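# Place bench rod across cabinet rack, then set part on it

## Task

Take the rod lying on the bench and lay it in the cabinet's rack so it spans straight across, sitting between the two rods already there, with each of its ends resting in a notch of the rails. After that, place the part onto that same rack, and release everything at the end.

## Robot and tools

Robot: two arms, left_arm and right_arm, each a six-joint arm ending in a parallel two-finger gripper. Every position and orientation in calls and results uses one shared scene frame: origin on the table top midway between the arms, +x out over the table, +z up, and left_arm on the +y side. The names left and right do not match image sides. Bases: left_arm at (-0.039, +0.296, 0) m, quat_wxyz (+0.998, 0, 0, +0.069); right_arm at (0, -0.328, 0) m, quat_wxyz (+0.999, 0, 0, +0.051).

Gripper frame: fingers extend along the gripper's +z axis and close along its y axis. end_effector_position is the point between the finger pads, roughly 1 cm short of the fingertips. A wrist camera mount sits near the gripper body.

Row layout (used by execute_actions and move): one flat list of 16 numbers covering both arms, even if only one moves: left_arm x, y, z, qw, qx, qy, qz, opening, then right_arm x, y, z, qw, qx, qy, qz, opening. x, y, z are an absolute target position in metres in the scene frame; the quaternion is an absolute target orientation, w first, in the scene frame. So each arm's part is a pose, not an offset. Opening runs from -1 (closed) to +1 (fully open, 0.094 m). Optionally 12 more numbers, each 0 to 1, scale joint stiffness: left_arm's six joints then right_arm's six, base to wrist; they persist until changed.

execute_actions(actions): actions is a list of up to 15 actions; each action is a list of up to 15 rows, each row played for one 1/30 s step; a short action repeats its final row until 15 steps pass. An empty list just reports state and images. Any target more than 0.6 m from that gripper's current position along any of its own axes gets the action refused for both arms; a malformed action, or a first action failing that check, rejects the whole call with no motion. Per step the controller clips each command to within 70 mm and 16 degrees of the measured pose, favouring position over orientation, so long jumps need several actions. To hold an orientation, repeat one fixed quaternion in every row rather than copying the drifting reported one.

move(target, speed, blocking): target is one 16-number row as above (absolute poses). Each gripper follows a straight line to its pose, both finishing together, lasting 0.5 to 10 s (cut off at 10 s). speed is the path's top speed in m/s, 0.002 to 0.5, default 0.25; turning rate is capped at twice that value in rad/s. Rotation takes the shorter way. Paths ignore obstacles and the other arm; the real hand lags, wanders and may exceed speed near full stretch. The opening is applied at the start. With blocking=false the result comes after 0.5 s while motion continues; then call wait or stop before any new row or move. The result adds a move: line with the ending (done, off_target, moving, held, fault) and limits (paced = pose clipped; held = a check blocked steps, after which the arm may dash), plus each gripper's distance from its pose.

wait(seconds): 0 to 10; lets time run with arms holding their last command; returns early if a running move ends. stop(): brakes a running move; fast arms need room to stop; fingers keep moving. zoom_image(camera, region): camera is cam_high, cam_low, cam_left_wrist or cam_right_wrist (all 504x504); region [x0, y0, x1, y1] in pixels from top-left, at most 504x504. read_manual(section): licence texts only. finished_scene(scene): ends the current scene irreversibly and reports success; the goal must hold afterwards.

Results: a state line left_arm: … | right_arm: … with each gripper's position and quat_wxyz (printed position can be off, more at long reach); Hand target lines show what each arm is now driving toward; Joint positions end with the measured finger gap in metres; grip_measured gives finger opening on the command scale (each gripper may read off by about 1 mm). A pose unreachable line means the clearance check altered or blocked that arm's command. FAULT or OVER-TEMPERATURE FAULT lines mean an arm stopped.

Practical points: arms tend to settle a centimetre or more from the command, usually low. To grasp, command an opening about 0.03 below grip_measured; less grips more gently; pads push about 50 to 62 N, less on very thin items. An arm meant to stay still should get its full last reported pose and intended opening in every call. Joint ranges (rad): waist -2.618 to 3.054, shoulder 0 to 3.142, elbow 0 to 3.142, wrist pitch -1.571 to 1.571, wrist yaw -1.571 to 1.571, wrist roll -2.094 to 2.094; elbows never fully straighten.

Avoid: arms colliding or pushing on each other, knocking or placing anything off the table, dropping or slipping the rod or part, fast contacts and targets set far beyond a contact (both press hard). Brief external tugs on held or loose items can occur. Holding loads heats motors: warnings from 75 °C, a 10 s arm stop at 90 °C, and at 100 °C the arm goes limp and falls, so don't hold loads longer than needed. The robot keeps its last command while you are composing a reply.

Each tool is called after "Call:" by a JSON object that holds its "method" and its "body", one argument or row to a line.

## Session

Call:
{"method": "execute_actions", "body": {
  "actions": []
}}

Scene clock: 0.00 s.
left_arm: end_effector_position=(+0.3164, -0.3014, +0.1750) grip_measured=+1.000 end_effector_quat_wxyz=(-0.061, -0.122, +0.694, -0.707) | right_arm: end_effector_position=(+0.3924, -0.4387, +0.3223) grip_measured=+1.000 end_effector_quat_wxyz=(+0.033, -0.309, +0.856, -0.414)
Joint positions: left_arm=[-1.03   2.533  1.9    0.643  0.59  -1.837  0.094] | right_arm=[-0.069  1.853  2.16  -1.463  0.772 -0.831  0.094]
Joint velocities: left_arm=[-0.002 -0.007 -0.012 -0.007  0.022  0.007  0.   ] | right_arm=[-0.012 -0.012  0.002 -0.022 -0.007 -0.037  0.   ]
Motor temperatures (°C, as the motors report them): left_arm=[23 25 26 24 23 23] | right_arm=[24 24 26 24 26 24]
Hand target (left_arm): +0.316, -0.301, +0.185; -0.054, -0.114, +0.689, -0.714
Hand target (right_arm): +0.391, -0.440, +0.332; +0.046, -0.298, +0.855, -0.421
Joint stiffness scale: left_arm=[1. 1. 1. 1. 1. 1.] | right_arm=[1. 1. 1. 1. 1. 1.]

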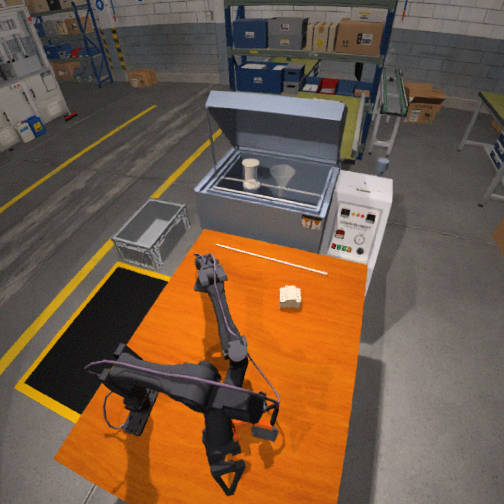

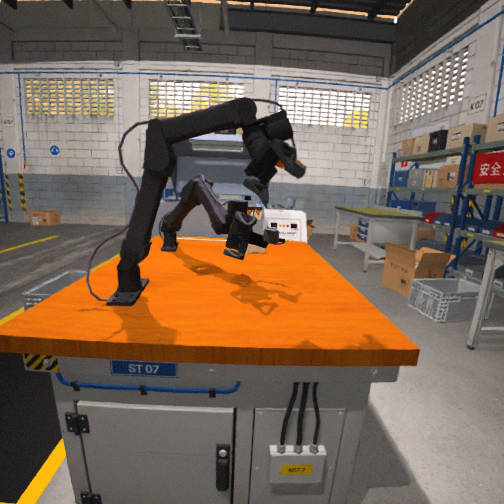

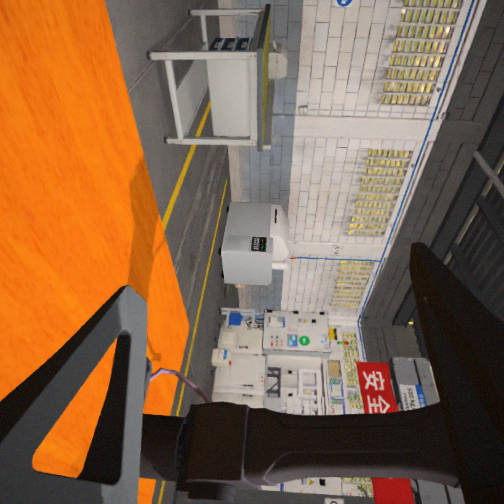

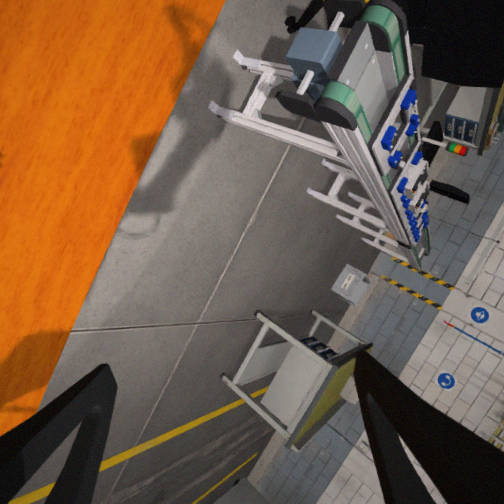

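Call:
{"method": "zoom_image", "body": {
  "camera": "cam_high",
  "region": [180, 130, 400, 320]
}}

Region (180, 130, 400, 320) of cam_high's 504x504 image, scaled by 2.291, with more detail than that image has; it fills the top 435 rows of this view, and the rest is white.

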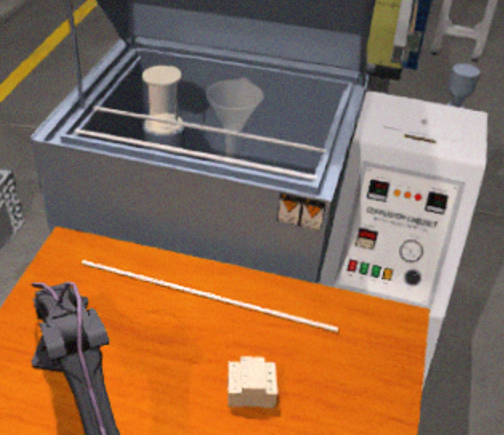

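Call:
{"method": "move", "body": {
  "target": [0.25,0.0,0.2,-0.061,-0.122,0.694,-0.707,1,0.3924,-0.4387,0.3323,0.033,-0.309,0.856,-0.414,1]
}}

Call:
{"method": "move", "body": {
  "target": [0.22,0.42,0.28,0,0,1,0,1,0.3924,-0.4387,0.3323,0.033,-0.309,0.856,-0.414,1],
  "speed": 0.35
}}

Scene clock: 7.80 s.
left_arm: end_effector_position=(+0.2574, -0.0032, +0.1939) grip_measured=+1.000 end_effector_quat_wxyz=(-0.067, -0.135, +0.698, -0.700) | right_arm: end_effector_position=(+0.3918, -0.4387, +0.3250) grip_measured=+1.000 end_effector_quat_wxyz=(+0.025, -0.313, +0.856, -0.411)
Joint positions: left_arm=[-0.552  1.722  0.676  1.024  1.061 -1.837  0.094] | right_arm=[-0.069  1.879  2.215 -1.509  0.772 -0.831  0.094]
Joint velocities: left_arm=[-0.022 -0.017  0.017  0.007 -0.022 -0.066  0.   ] | right_arm=[ 0.007 -0.012 -0.002  0.066  0.022 -0.007  0.   ]
Motor temperatures (°C, as the motors report them): left_arm=[23 29 27 26 23 23] | right_arm=[24 26 27 25 26 24]
Hand target (left_arm): +0.252, +0.000, +0.199; -0.059, -0.121, +0.697, -0.705
Hand target (right_arm): +0.392, -0.439, +0.332; +0.033, -0.309, +0.856, -0.414
Off the commanded pose (left_arm): 0.010 m, 2 deg.
Off the commanded pose (right_arm): 0.007 m, 1 deg.
Joint stiffness scale: left_arm=[1. 1. 1. 1. 1. 1.] | right_arm=[1. 1. 1. 1. 1. 1.]
move: done

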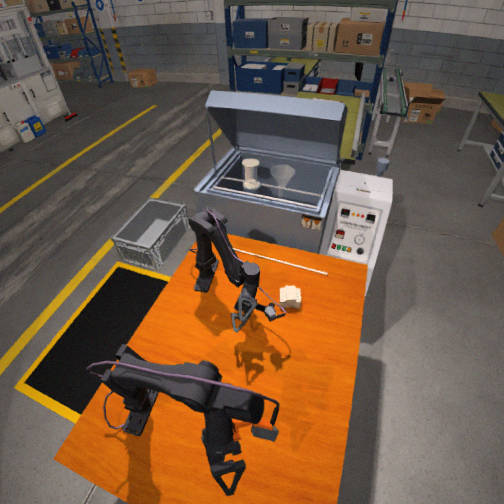

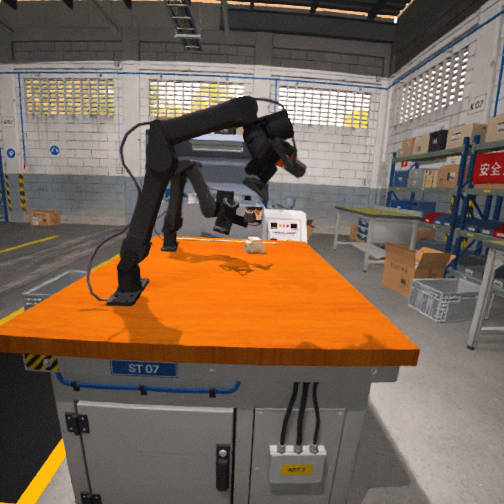

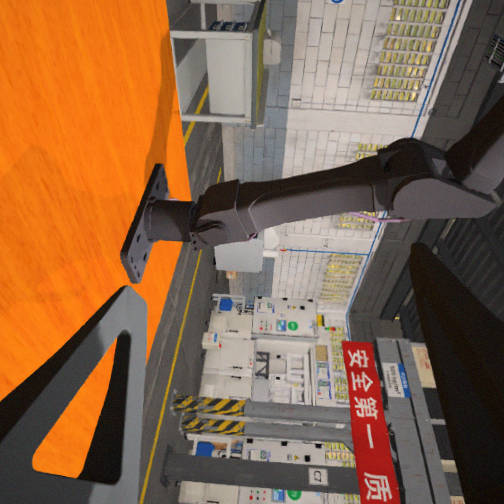

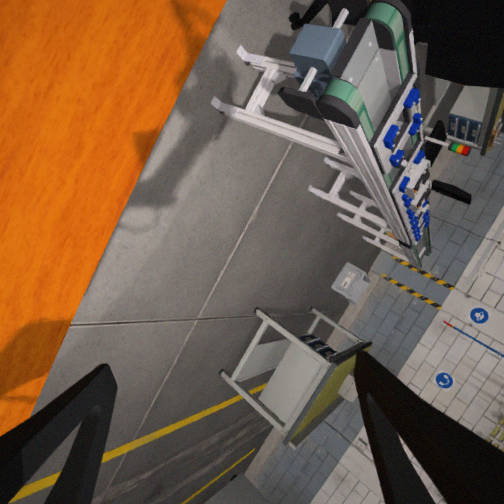

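Scene clock: 11.17 s.
left_arm: end_effector_position=(+0.2211, +0.4237, +0.2732) grip_measured=+1.000 end_effector_quat_wxyz=(+0.141, -0.015, +0.988, +0.067) | right_arm: end_effector_position=(+0.3918, -0.4387, +0.3250) grip_measured=+1.000 end_effector_quat_wxyz=(+0.025, -0.313, +0.856, -0.411)
Joint positions: left_arm=[ 0.314  1.479  1.771 -1.548 -0.002  0.422  0.094] | right_arm=[-0.069  1.879  2.215 -1.509  0.772 -0.831  0.094]
Joint velocities: left_arm=[-0.017 -0.007 -0.002  0.007 -0.022  0.037  0.   ] | right_arm=[ 0.017 -0.007  0.007  0.022 -0.022  0.051  0.   ]
Motor temperatures (°C, as the motors report them): left_arm=[23 29 27 26 23 23] | right_arm=[24 26 27 25 26 24]
Hand target (left_arm): +0.224, +0.423, +0.278; +0.145, -0.006, +0.987, +0.072
Hand target (right_arm): +0.392, -0.439, +0.332; +0.033, -0.309, +0.856, -0.414
Off the commanded pose (left_arm): 0.008 m, 18 deg; orientation clipped at the last step of the last action.
Off the commanded pose (right_arm): 0.007 m, 1 deg.
Joint stiffness scale: left_arm=[1. 1. 1. 1. 1. 1.] | right_arm=[1. 1. 1. 1. 1. 1.]
joint sent to its limit (left arm) — the command would take joint 4 (wrist pitch) past its lower limit, so that joint was sent only as far as its limit.
move: off_target (left_arm); limits=paced

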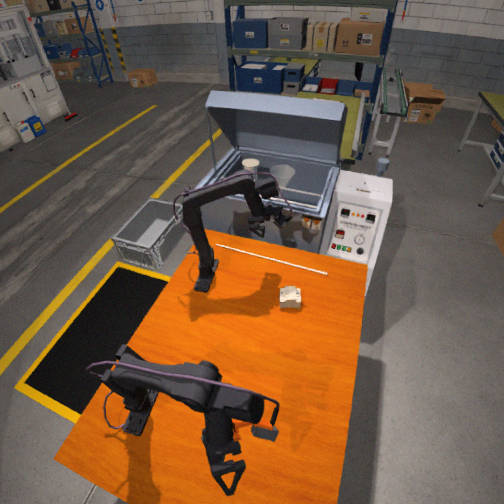

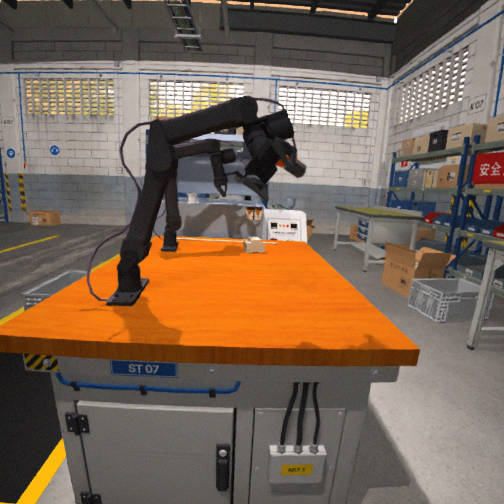

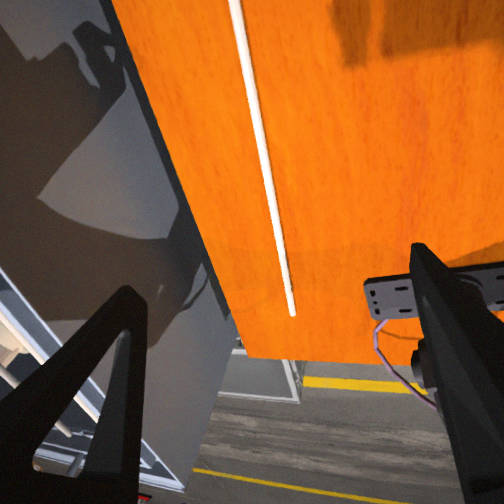

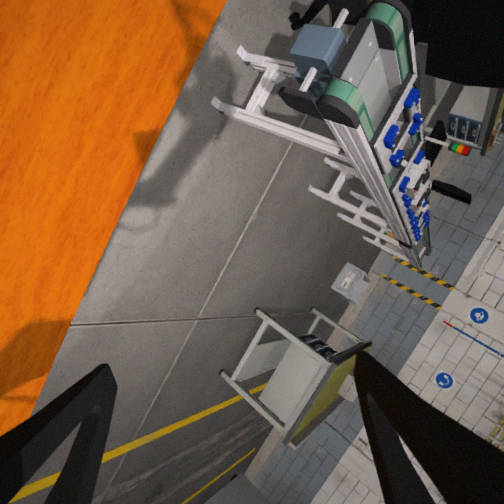

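Call:
{"method": "move", "body": {
  "target": [0.22,0.5,0.07,0,0,1,0,1,0.3924,-0.4387,0.3323,0.033,-0.309,0.856,-0.414,1]
}}

Scene clock: 15.43 s.
left_arm: end_effector_position=(+0.2214, +0.4992, +0.0690) grip_measured=+1.000 end_effector_quat_wxyz=(-0.006, -0.002, +1.000, +0.001) | right_arm: end_effector_position=(+0.3918, -0.4387, +0.3250) grip_measured=+1.000 end_effector_quat_wxyz=(+0.025, -0.313, +0.856, -0.411)
Joint positions: left_arm=[ 0.517  1.828  1.362 -1.114 -0.008  0.651  0.094] | right_arm=[-0.069  1.879  2.215 -1.509  0.772 -0.831  0.094]
Joint velocities: left_arm=[-0.007  0.007  0.017  0.007 -0.022 -0.007  0.   ] | right_arm=[-0.007  0.002  0.007 -0.037  0.007  0.022  0.   ]
Motor temperatures (°C, as the motors report them): left_arm=[23 28 27 26 23 23] | right_arm=[24 27 27 25 26 24]
Hand target (left_arm): +0.221, +0.502, +0.068; -0.002, -0.001, +1.000, +0.003
Hand target (right_arm): +0.392, -0.439, +0.332; +0.033, -0.309, +0.856, -0.414
Off the commanded pose (left_arm): 0.002 m, 1 deg.
Off the commanded pose (right_arm): 0.007 m, 1 deg.
Joint stiffness scale: left_arm=[1. 1. 1. 1. 1. 1.] | right_arm=[1. 1. 1. 1. 1. 1.]
move: done

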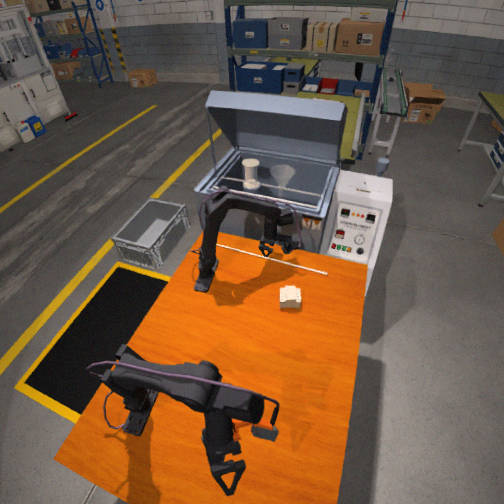

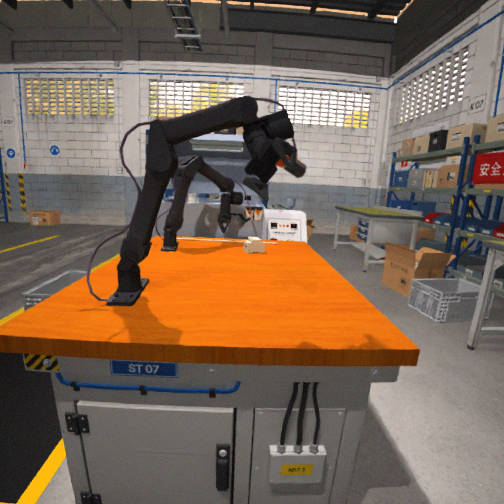

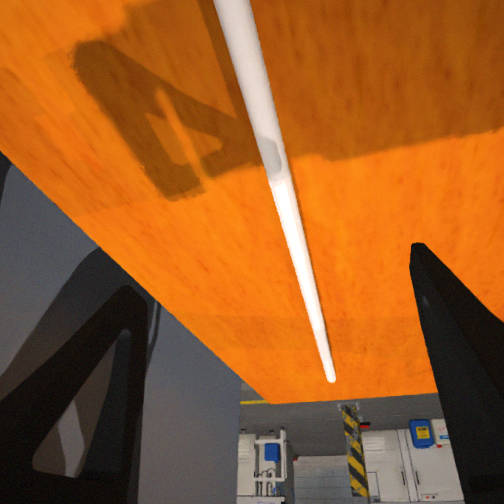

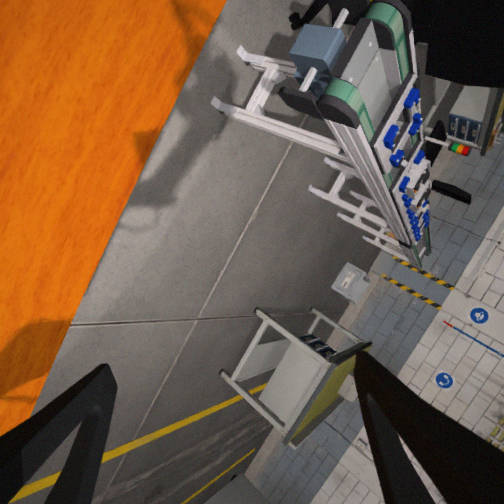

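Call:
{"method": "move", "body": {
  "target": [0.235,0.5,0.014,0,0,1,0,0.2,0.3924,-0.4387,0.3323,0.033,-0.309,0.856,-0.414,1],
  "speed": 0.06
}}

Call:
{"method": "move", "body": {
  "target": [0.235,0.5,0.014,0,0,1,0,-1,0.3924,-0.4387,0.3323,0.033,-0.309,0.856,-0.414,1]
}}

Scene clock: 20.03 s.
left_arm: end_effector_position=(+0.2344, +0.5055, +0.0199) grip_measured=+0.202 end_effector_quat_wxyz=(+0.001, -0.000, +1.000, +0.006) | right_arm: end_effector_position=(+0.3918, -0.4387, +0.3250) grip_measured=+1.000 end_effector_quat_wxyz=(+0.025, -0.313, +0.856, -0.411)
Joint positions: left_arm=[ 0.509  1.921  1.28  -0.922 -0.008  0.647  0.056] | right_arm=[-0.069  1.879  2.215 -1.509  0.772 -0.831  0.094]
Joint velocities: left_arm=[ 0.002 -0.012  0.022  0.037  0.051 -0.022  0.001] | right_arm=[ 0.012 -0.012  0.007 -0.066 -0.051 -0.007  0.   ]
Motor temperatures (°C, as the motors report them): left_arm=[23 29 27 26 23 23] | right_arm=[24 27 28 25 26 24]
Hand target (left_arm): +0.235, +0.500, +0.014; +0.000, +0.000, +1.000, -0.000
Hand target (right_arm): +0.392, -0.439, +0.332; +0.033, -0.309, +0.856, -0.414
Off the commanded pose (left_arm): 0.008 m, 1 deg.
Off the commanded pose (right_arm): 0.007 m, 1 deg.
Joint stiffness scale: left_arm=[1. 1. 1. 1. 1. 1.] | right_arm=[1. 1. 1. 1. 1. 1.]
move: done

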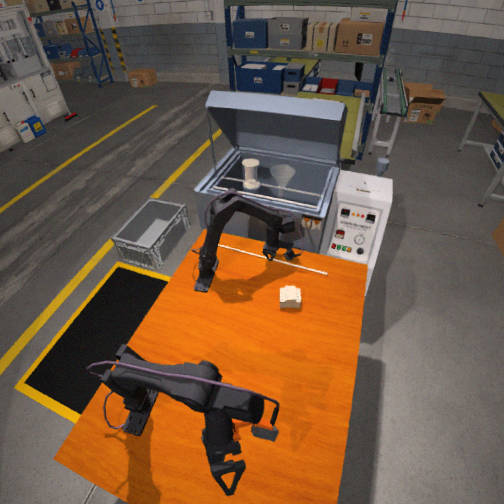

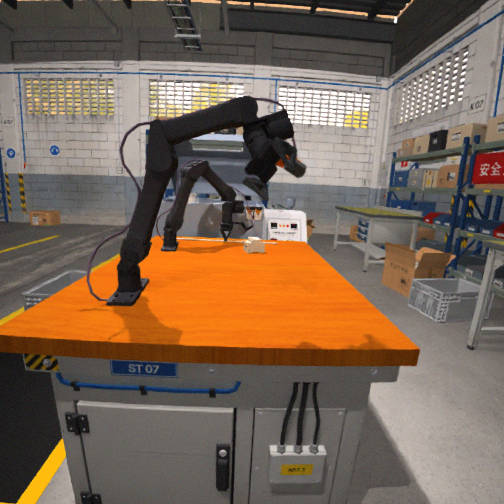

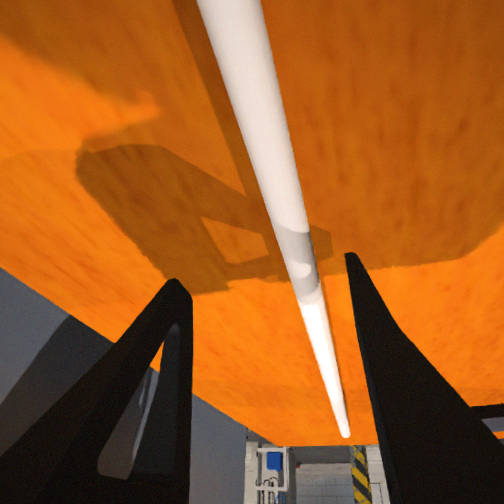

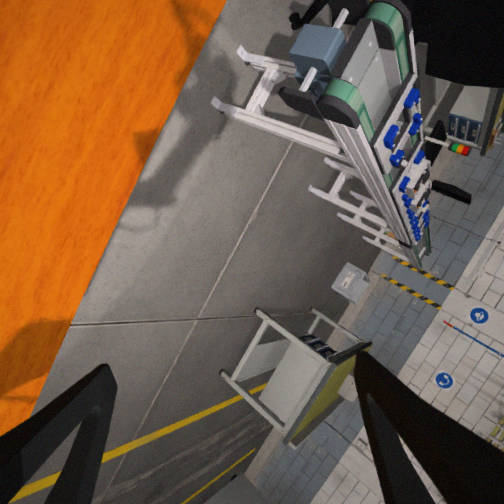

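Scene clock: 20.73 s.
left_arm: end_effector_position=(+0.2353, +0.5066, +0.0227) grip_measured=-0.985 end_effector_quat_wxyz=(+0.004, -0.000, +1.000, +0.009) | right_arm: end_effector_position=(+0.3918, -0.4387, +0.3250) grip_measured=+1.000 end_effector_quat_wxyz=(+0.025, -0.313, +0.856, -0.411)
Joint positions: left_arm=[ 0.509  1.914  1.282 -0.922 -0.01   0.646  0.001] | right_arm=[-0.069  1.879  2.215 -1.509  0.772 -0.831  0.094]
Joint velocities: left_arm=[-0.002  0.012 -0.002  0.007 -0.022 -0.11   0.001] | right_arm=[ 0.002  0.012 -0.007 -0.022 -0.022  0.037  0.   ]
Motor temperatures (°C, as the motors report them): left_arm=[23 29 27 26 23 23] | right_arm=[24 27 28 25 26 24]
Hand target (left_arm): +0.235, +0.500, +0.014; -0.000, -0.000, +1.000, -0.000
Hand target (right_arm): +0.392, -0.439, +0.332; +0.033, -0.309, +0.856, -0.414
Off the commanded pose (left_arm): 0.011 m, 1 deg.
Off the commanded pose (right_arm): 0.007 m, 1 deg.
Joint stiffness scale: left_arm=[1. 1. 1. 1. 1. 1.] | right_arm=[1. 1. 1. 1. 1. 1.]
move: off_target (left_arm)

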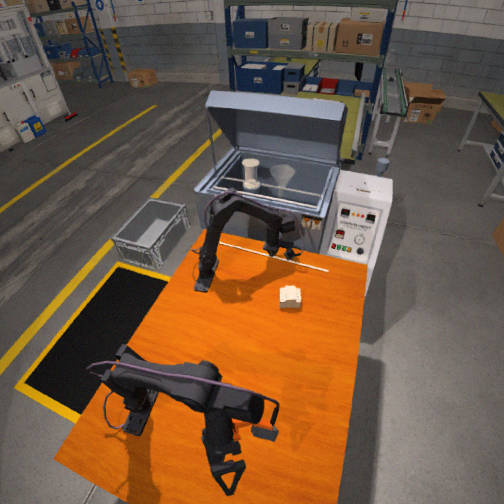

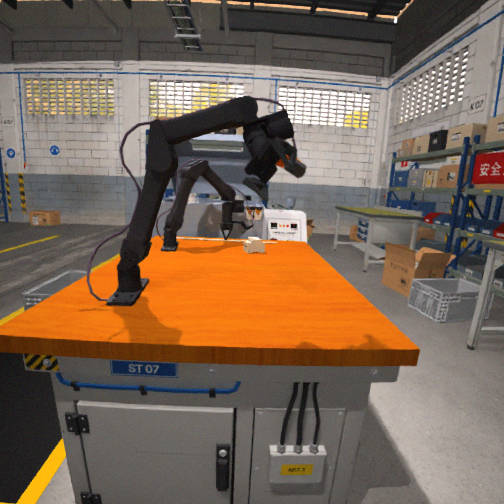

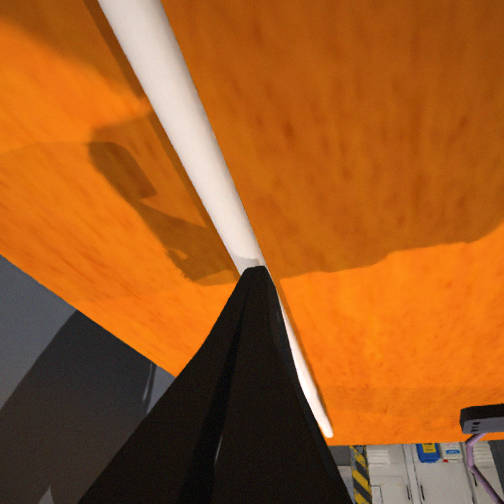

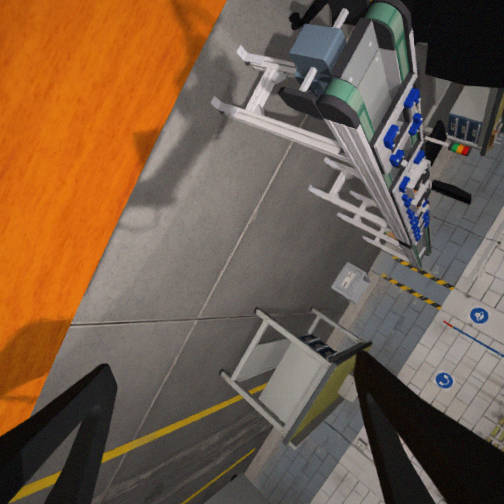

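Too high. Table contact would be at printed ≈0.013.

Call:
{"method": "execute_actions", "body": {
  "actions": [
    [[0.235,0.503,0.035,0,0,1,0,-1,0.3924,-0.4387,0.3323,0.033,-0.309,0.856,-0.414,1]],
    [[0.235,0.503,0.035,0,0,1,0,-0.2,0.3924,-0.4387,0.3323,0.033,-0.309,0.856,-0.414,1]],
    [[0.235,0.503,0.018,0,0,1,0,-0.2,0.3924,-0.4387,0.3323,0.033,-0.309,0.856,-0.414,1]],
    [[0.235,0.503,0.006,0,0,1,0,-0.2,0.3924,-0.4387,0.3323,0.033,-0.309,0.856,-0.414,1]]
  ]
}}

Scene clock: 25.73 s.
left_arm: end_effector_position=(+0.2355, +0.5067, +0.0127) grip_measured=-0.202 end_effector_quat_wxyz=(+0.000, -0.000, +1.000, +0.006) | right_arm: end_effector_position=(+0.3917, -0.4387, +0.3249) grip_measured=+1.000 end_effector_quat_wxyz=(+0.025, -0.313, +0.856, -0.411)
Joint positions: left_arm=[ 0.509  1.937  1.272 -0.898 -0.01   0.646  0.038] | right_arm=[-0.069  1.879  2.215 -1.51   0.772 -0.831  0.094]
Joint velocities: left_arm=[ 0.002 -0.017 -0.027 -0.037  0.007  0.007 -0.   ] | right_arm=[-0.007  0.002  0.017 -0.007  0.022 -0.066  0.   ]
Motor temperatures (°C, as the motors report them): left_arm=[23 29 27 25 23 23] | right_arm=[24 27 28 25 26 24]
Hand target (left_arm): +0.235, +0.503, +0.006; -0.000, -0.000, +1.000, +0.000
Hand target (right_arm): +0.392, -0.439, +0.332; +0.033, -0.309, +0.856, -0.414
Off the commanded pose (left_arm): 0.008 m, 1 deg.
Off the commanded pose (right_arm): 0.007 m, 1 deg.
Joint stiffness scale: left_arm=[1. 1. 1. 1. 1. 1.] | right_arm=[1. 1. 1. 1. 1. 1.]

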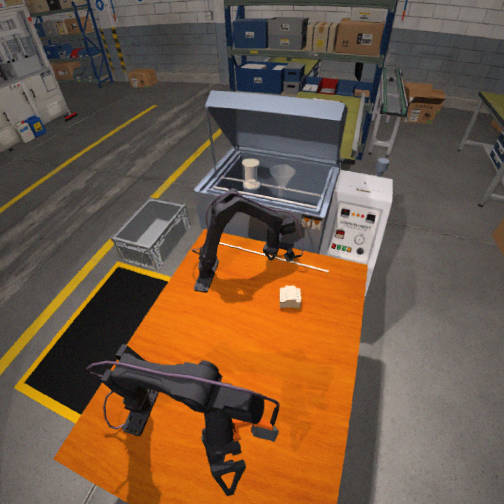

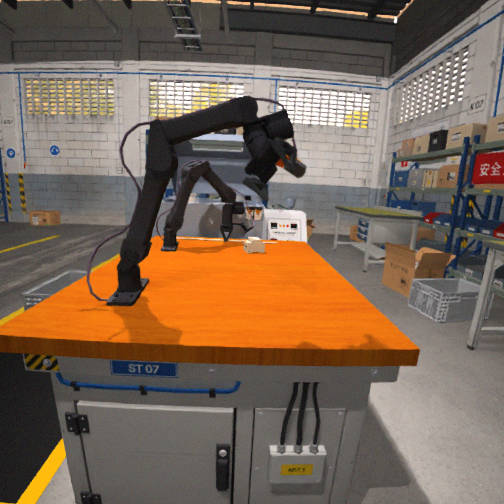

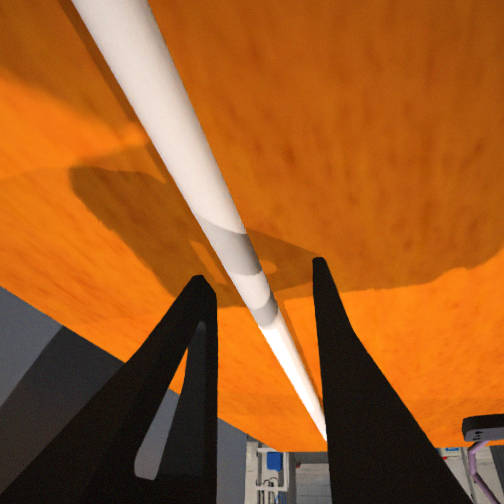

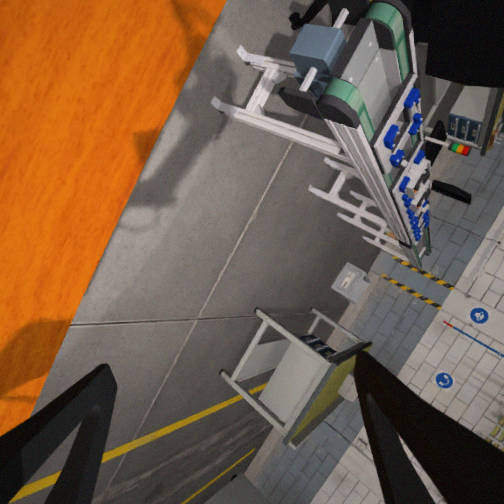

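Call:
{"method": "move", "body": {
  "target": [0.235,0.503,0.006,0,0,1,0,-1,0.3924,-0.4387,0.3323,0.033,-0.309,0.856,-0.414,1]
}}

Call:
{"method": "move", "body": {
  "target": [0.2,0.53,0.29,0,0,0.966,0.259,-1,0.3924,-0.4387,0.3323,0.033,-0.309,0.856,-0.414,1],
  "speed": 0.2
}}

Scene clock: 30.90 s.
left_arm: end_effector_position=(+0.2354, +0.5072, +0.0127) grip_measured=-0.812 end_effector_quat_wxyz=(-0.000, +0.000, +1.000, +0.008) | right_arm: end_effector_position=(+0.3917, -0.4387, +0.3249) grip_measured=+1.000 end_effector_quat_wxyz=(+0.025, -0.313, +0.856, -0.411)
Joint positions: left_arm=[ 0.509  1.937  1.272 -0.897 -0.012  0.647  0.009] | right_arm=[-0.069  1.879  2.215 -1.51   0.772 -0.831  0.094]
Joint velocities: left_arm=[-0.012 -0.002  0.002  0.007  0.037 -0.007 -0.001] | right_arm=[ 0.002 -0.002 -0.002  0.081 -0.037  0.037  0.   ]
Motor temperatures (°C, as the motors report them): left_arm=[23 29 27 25 23 23] | right_arm=[24 27 28 25 26 24]
Hand target (left_arm): +0.235, +0.503, +0.006; -0.000, +0.000, +1.000, -0.000
Hand target (right_arm): +0.392, -0.439, +0.332; +0.033, -0.309, +0.856, -0.414
Off the commanded pose (left_arm): 0.008 m, 1 deg.
Off the commanded pose (right_arm): 0.007 m, 1 deg.
Joint stiffness scale: left_arm=[1. 1. 1. 1. 1. 1.] | right_arm=[1. 1. 1. 1. 1. 1.]
move: done

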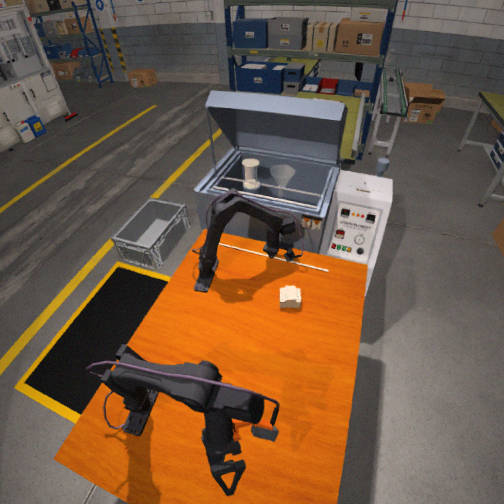

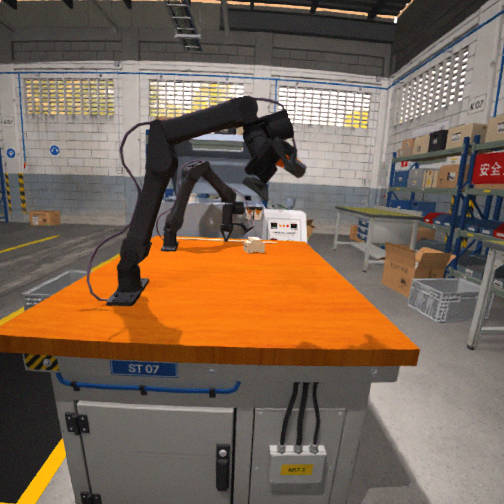

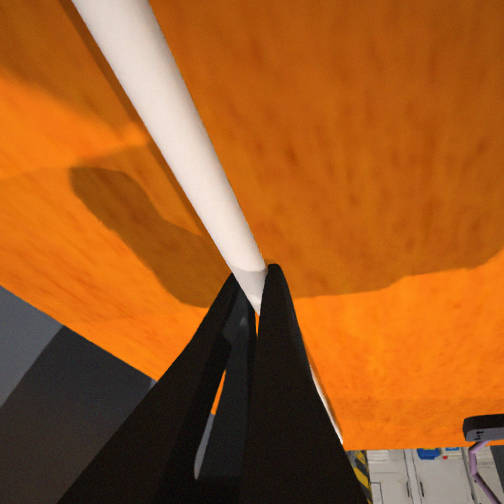

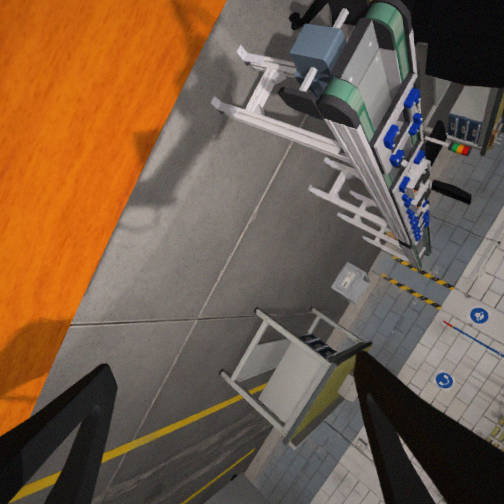

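Scene clock: 32.90 s.
left_arm: end_effector_position=(+0.1986, +0.5294, +0.2804) grip_measured=-0.812 end_effector_quat_wxyz=(+0.001, +0.004, +0.968, +0.249) | right_arm: end_effector_position=(+0.3917, -0.4387, +0.3249) grip_measured=+1.000 end_effector_quat_wxyz=(+0.025, -0.313, +0.856, -0.411)
Joint positions: left_arm=[ 0.415  1.642  1.907 -1.55  -0.421  0.623  0.009] | right_arm=[-0.069  1.879  2.215 -1.51   0.772 -0.831  0.094]
Joint velocities: left_arm=[-0.002  0.007 -0.002 -0.037  0.007  0.081  0.001] | right_arm=[-0.002  0.002  0.012 -0.022 -0.037 -0.051  0.   ]
Motor temperatures (°C, as the motors report them): left_arm=[23 29 27 25 23 23] | right_arm=[24 27 28 25 26 24]
Hand target (left_arm): +0.198, +0.529, +0.291; +0.009, +0.002, +0.965, +0.263
Hand target (right_arm): +0.392, -0.439, +0.332; +0.033, -0.309, +0.856, -0.414
Off the commanded pose (left_arm): 0.010 m, 1 deg.
Off the commanded pose (right_arm): 0.007 m, 1 deg.
Joint stiffness scale: left_arm=[1. 1. 1. 1. 1. 1.] | right_arm=[1. 1. 1. 1. 1. 1.]
joint sent to its limit (left arm) — the command would take joint 4 (wrist pitch) past its lower limit, so that joint was sent only as far as its limit.
move: done

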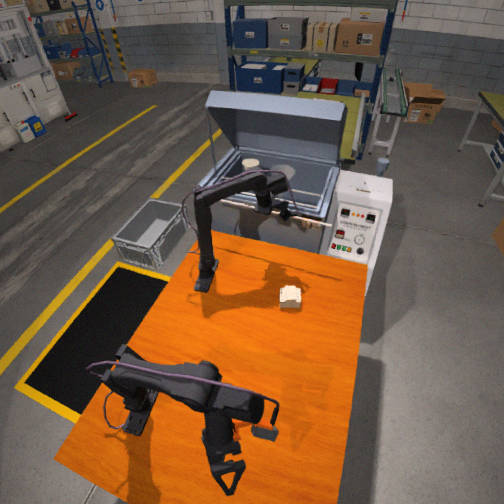

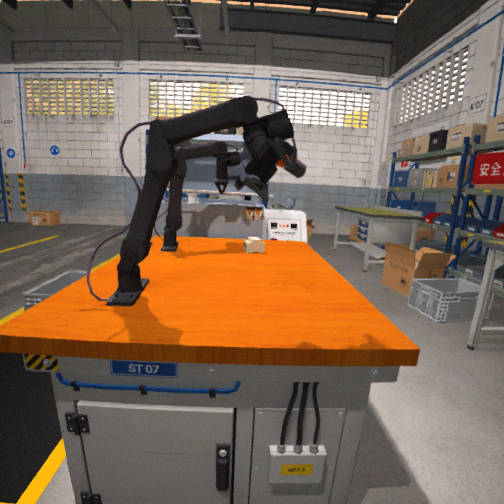

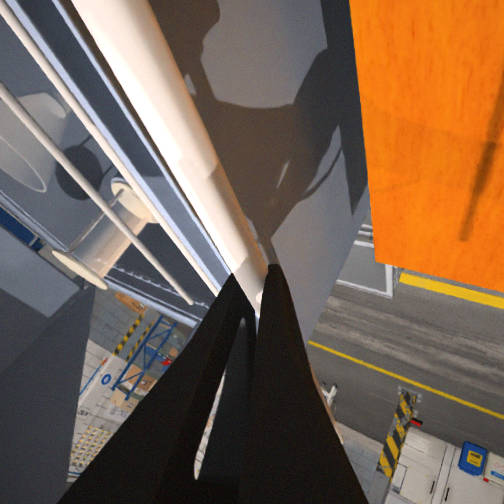

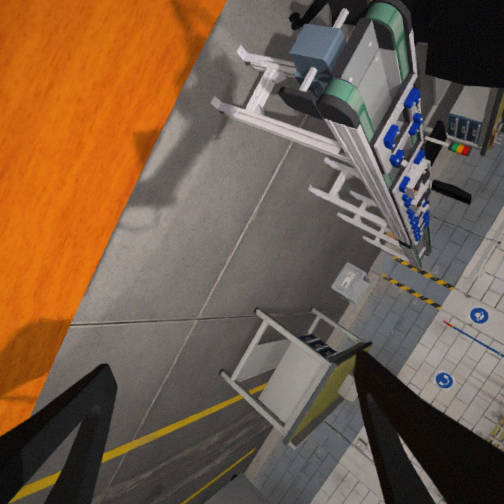

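Call:
{"method": "move", "body": {
  "target": [0.15,0.72,0.31,0,0,0.966,0.259,-1,0.4,0.1,0.45,0.354,-0.612,0.612,0.354,1],
  "speed": 0.3
}}

Call:
{"method": "zoom_image", "body": {
  "camera": "cam_high",
  "region": [180, 130, 360, 260]
}}

Scene clock: 41.03 s.
left_arm: end_effector_position=(+0.1494, +0.7190, +0.3028) grip_measured=-0.812 end_effector_quat_wxyz=(+0.000, +0.006, +0.959, +0.282) | right_arm: end_effector_position=(+0.4134, +0.0997, +0.4318) grip_measured=+1.000 end_effector_quat_wxyz=(+0.510, -0.494, +0.592, +0.382)
Joint positions: left_arm=[ 0.908  2.109  2.602 -1.554 -0.27   1.13   0.009] | right_arm=[ 0.5    2.322  2.829 -0.759 -0.719 -0.221  0.094]
Joint velocities: left_arm=[-0.002 -0.002 -0.007 -0.037 -0.007 -0.022  0.001] | right_arm=[ 0.002  0.027  0.007 -0.007 -0.007 -0.037  0.   ]
Motor temperatures (°C, as the motors report them): left_arm=[23 29 28 26 23 23] | right_arm=[24 28 28 26 26 24]
Hand target (left_arm): +0.148, +0.721, +0.310; +0.009, +0.004, +0.957, +0.290
Hand target (right_arm): +0.409, +0.100, +0.447; +0.525, -0.494, +0.574, +0.388
Off the commanded pose (left_arm): 0.007 m, 3 deg.
Off the commanded pose (right_arm): 0.023 m, 23 deg; orientation clipped at the last step of the last action.
Joint stiffness scale: left_arm=[1. 1. 1. 1. 1. 1.] | right_arm=[1. 1. 1. 1. 1. 1.]
elbow stopped short (right arm): the move would have taken joint 3 (elbow) straighter than the controller allows; a more bent joint 3 avoids this.
joint sent to its limit (left arm) — the command would take joint 4 (wrist pitch) past its lower limit, so that joint was sent only as far as its limit.
move: off_target (left_arm, right_arm); limits=paced

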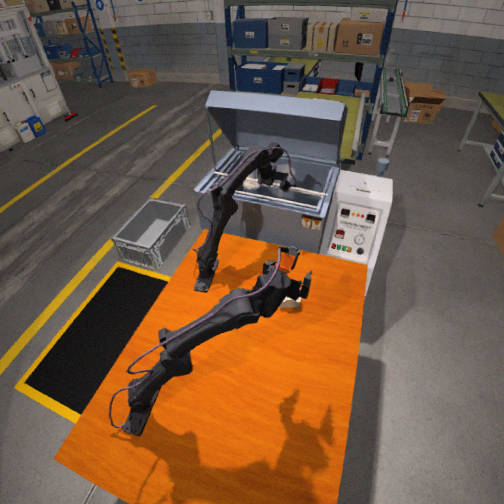

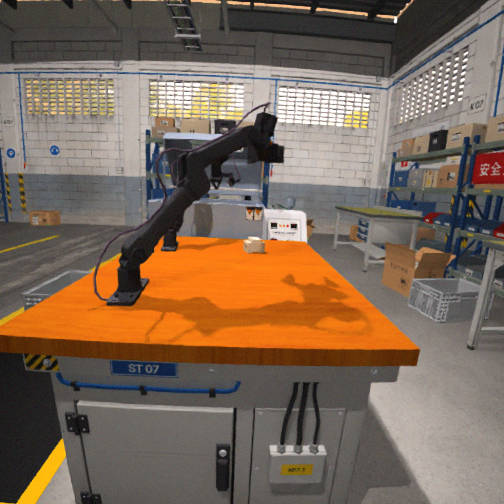

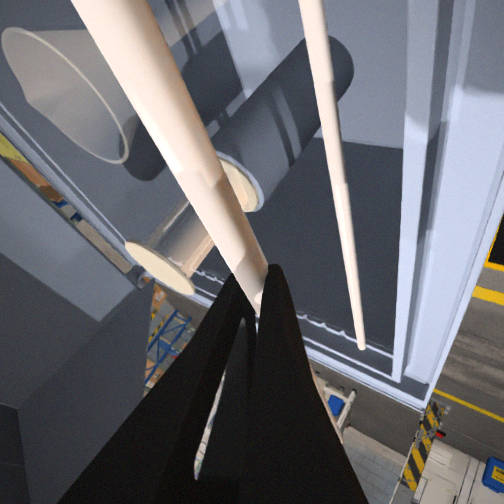

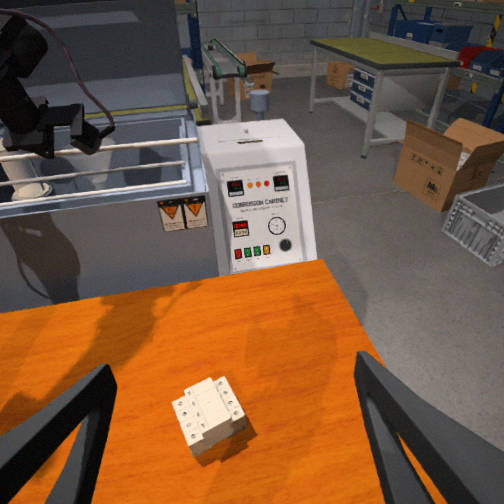

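Region (180, 130, 360, 260) of cam_high's 504x504 image, scaled by 2.800, with more detail than that image has.

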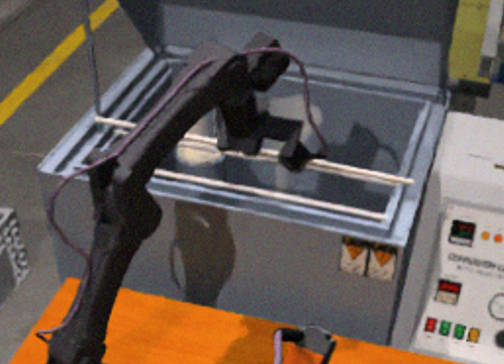

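Call:
{"method": "move", "body": {
  "target": [0.14,0.75,0.27,0,0,0.924,0.383,-1,0.25,0.05,0.47,0.413,-0.587,0.492,0.492,1],
  "speed": 0.15
}}

Call:
{"method": "zoom_image", "body": {
  "camera": "cam_high",
  "region": [180, 130, 360, 260]
}}

Scene clock: 46.63 s.
left_arm: end_effector_position=(+0.1471, +0.7483, +0.2594) grip_measured=-0.812 end_effector_quat_wxyz=(-0.001, +0.009, +0.931, +0.365) | right_arm: end_effector_position=(+0.2620, +0.0548, +0.4617) grip_measured=+1.000 end_effector_quat_wxyz=(-0.410, +0.580, -0.508, -0.487)
Joint positions: left_arm=[ 0.92   1.854  1.906 -0.941 -0.335  1.198  0.009] | right_arm=[ 0.524  1.833  2.224 -0.787 -1.063 -0.332  0.094]
Joint velocities: left_arm=[ 0.002  0.002 -0.002 -0.007 -0.066 -0.007  0.001] | right_arm=[ 0.012 -0.027  0.002  0.051  0.022 -0.051  0.   ]
Motor temperatures (°C, as the motors report them): left_arm=[23 30 28 26 23 23] | right_arm=[24 29 28 27 26 24]
Hand target (left_arm): +0.140, +0.750, +0.271; +0.001, +0.001, +0.924, +0.383
Hand target (right_arm): +0.249, +0.052, +0.469; -0.413, +0.588, -0.492, -0.492
Off the commanded pose (left_arm): 0.013 m, 2 deg.
Off the commanded pose (right_arm): 0.015 m, 2 deg.
Joint stiffness scale: left_arm=[1. 1. 1. 1. 1. 1.] | right_arm=[1. 1. 1. 1. 1. 1.]
move: off_target (left_arm, right_arm)

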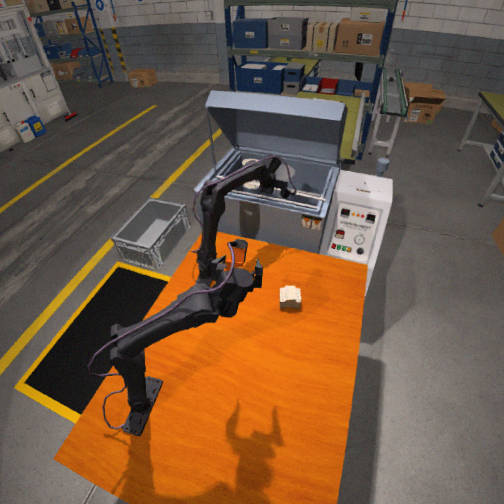

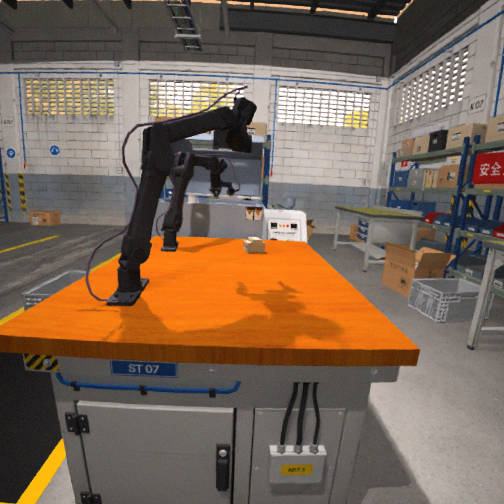

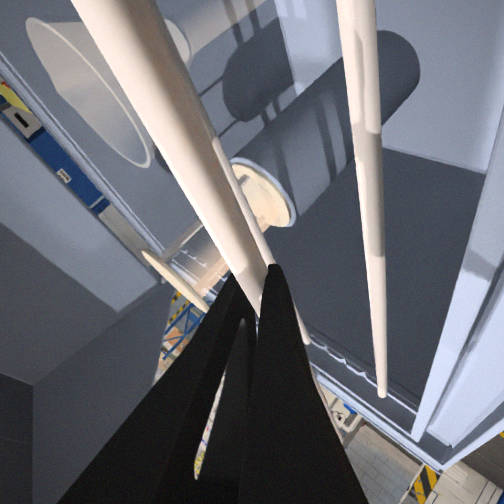

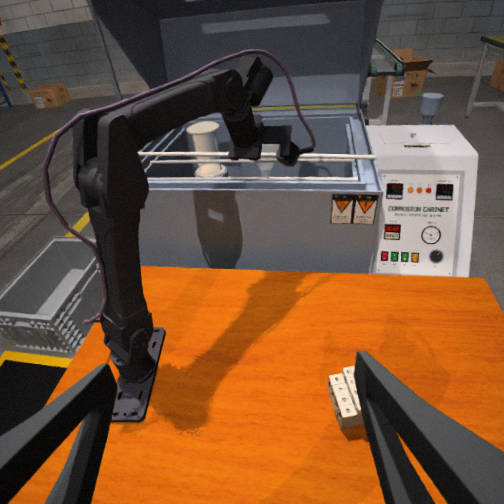

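Region (180, 130, 360, 260) of cam_high's 504x504 image, scaled by 2.800, with more detail than that image has.

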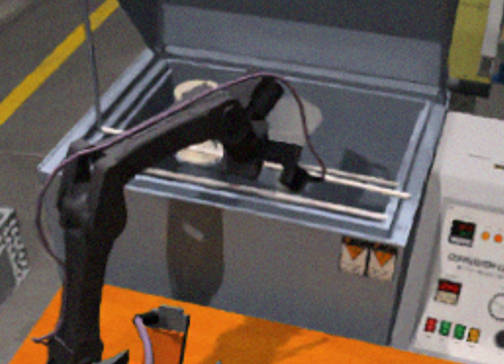

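Call:
{"method": "move", "body": {
  "target": [0.108,0.77,0.245,0,0,0.924,0.383,-1,0.25,0.05,0.47,0.413,-0.587,0.492,0.492,1],
  "speed": 0.05
}}

Call:
{"method": "zoom_image", "body": {
  "camera": "cam_high",
  "region": [190, 150, 350, 230]
}}

Call:
{"method": "zoom_image", "body": {
  "camera": "cam_right_wrist",
  "region": [100, 100, 400, 220]
}}

Scene clock: 51.70 s.
left_arm: end_effector_position=(+0.1095, +0.7702, +0.2339) grip_measured=-0.812 end_effector_quat_wxyz=(-0.011, +0.003, +0.930, +0.368) | right_arm: end_effector_position=(+0.2611, +0.0547, +0.4620) grip_measured=+1.000 end_effector_quat_wxyz=(-0.410, +0.581, -0.506, -0.489)
Joint positions: left_arm=[ 1.023  1.839  1.775 -0.802 -0.293  1.277  0.009] | right_arm=[ 0.524  1.833  2.224 -0.787 -1.068 -0.333  0.094]
Joint velocities: left_arm=[ 0.007  0.007  0.002 -0.037 -0.007 -0.066  0.001] | right_arm=[ 0.007 -0.032 -0.007 -0.037  0.022  0.037  0.   ]
Motor temperatures (°C, as the motors report them): left_arm=[23 30 28 27 23 23] | right_arm=[24 29 28 27 26 24]
Hand target (left_arm): +0.108, +0.770, +0.245; -0.001, +0.000, +0.924, +0.383
Hand target (right_arm): +0.250, +0.050, +0.470; -0.413, +0.587, -0.492, -0.492
Off the commanded pose (left_arm): 0.011 m, 2 deg.
Off the commanded pose (right_arm): 0.014 m, 2 deg.
Joint stiffness scale: left_arm=[1. 1. 1. 1. 1. 1.] | right_arm=[1. 1. 1. 1. 1. 1.]
move: off_target (left_arm, right_arm)

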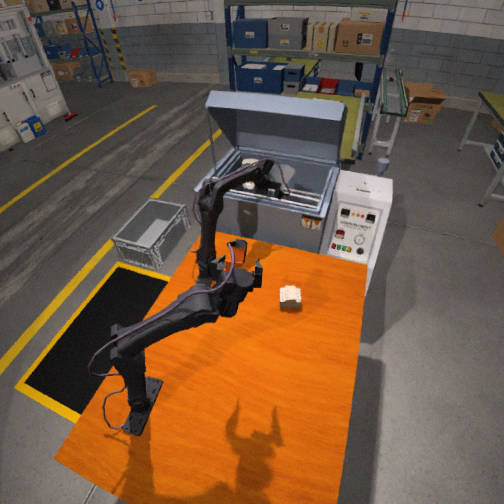

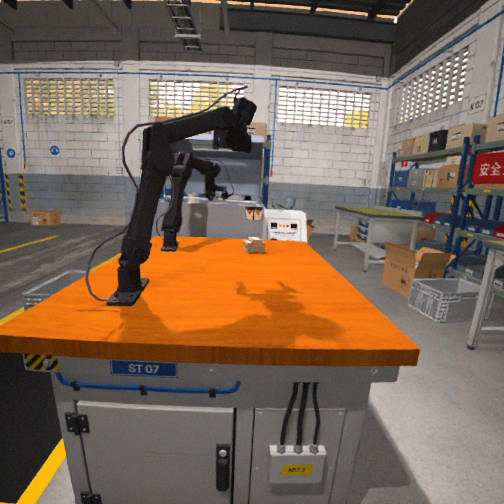

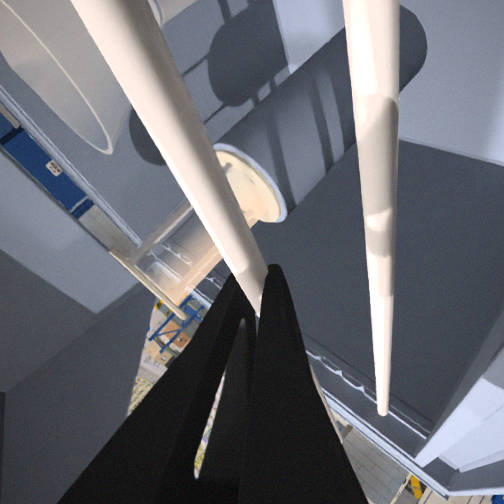

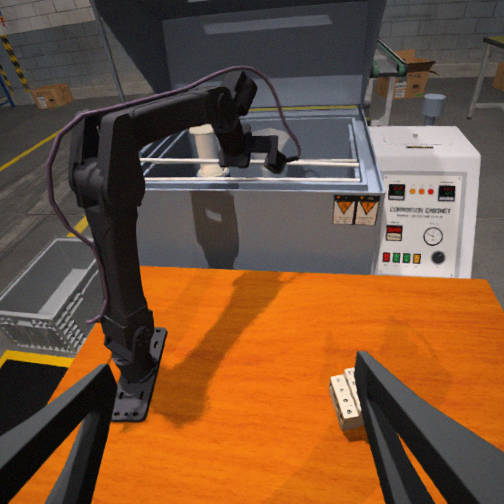

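Region (190, 150, 350, 230) of cam_high's 504x504 image, scaled by 3.150, with more detail than that image has.

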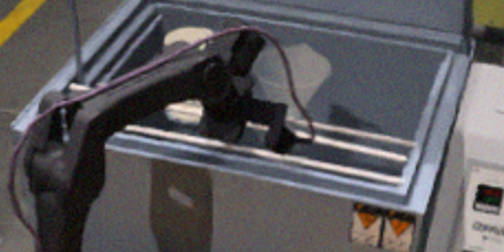

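Region (100, 100, 400, 220) of cam_right_wrist's 504x504 image, scaled by 1.680, with more detail than that image has; it fills the top 202 rows of this view, and the rest is white.

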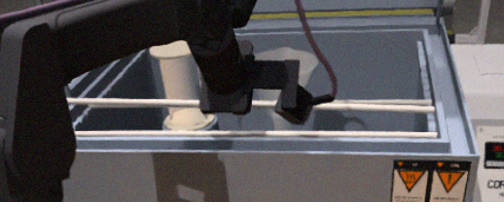

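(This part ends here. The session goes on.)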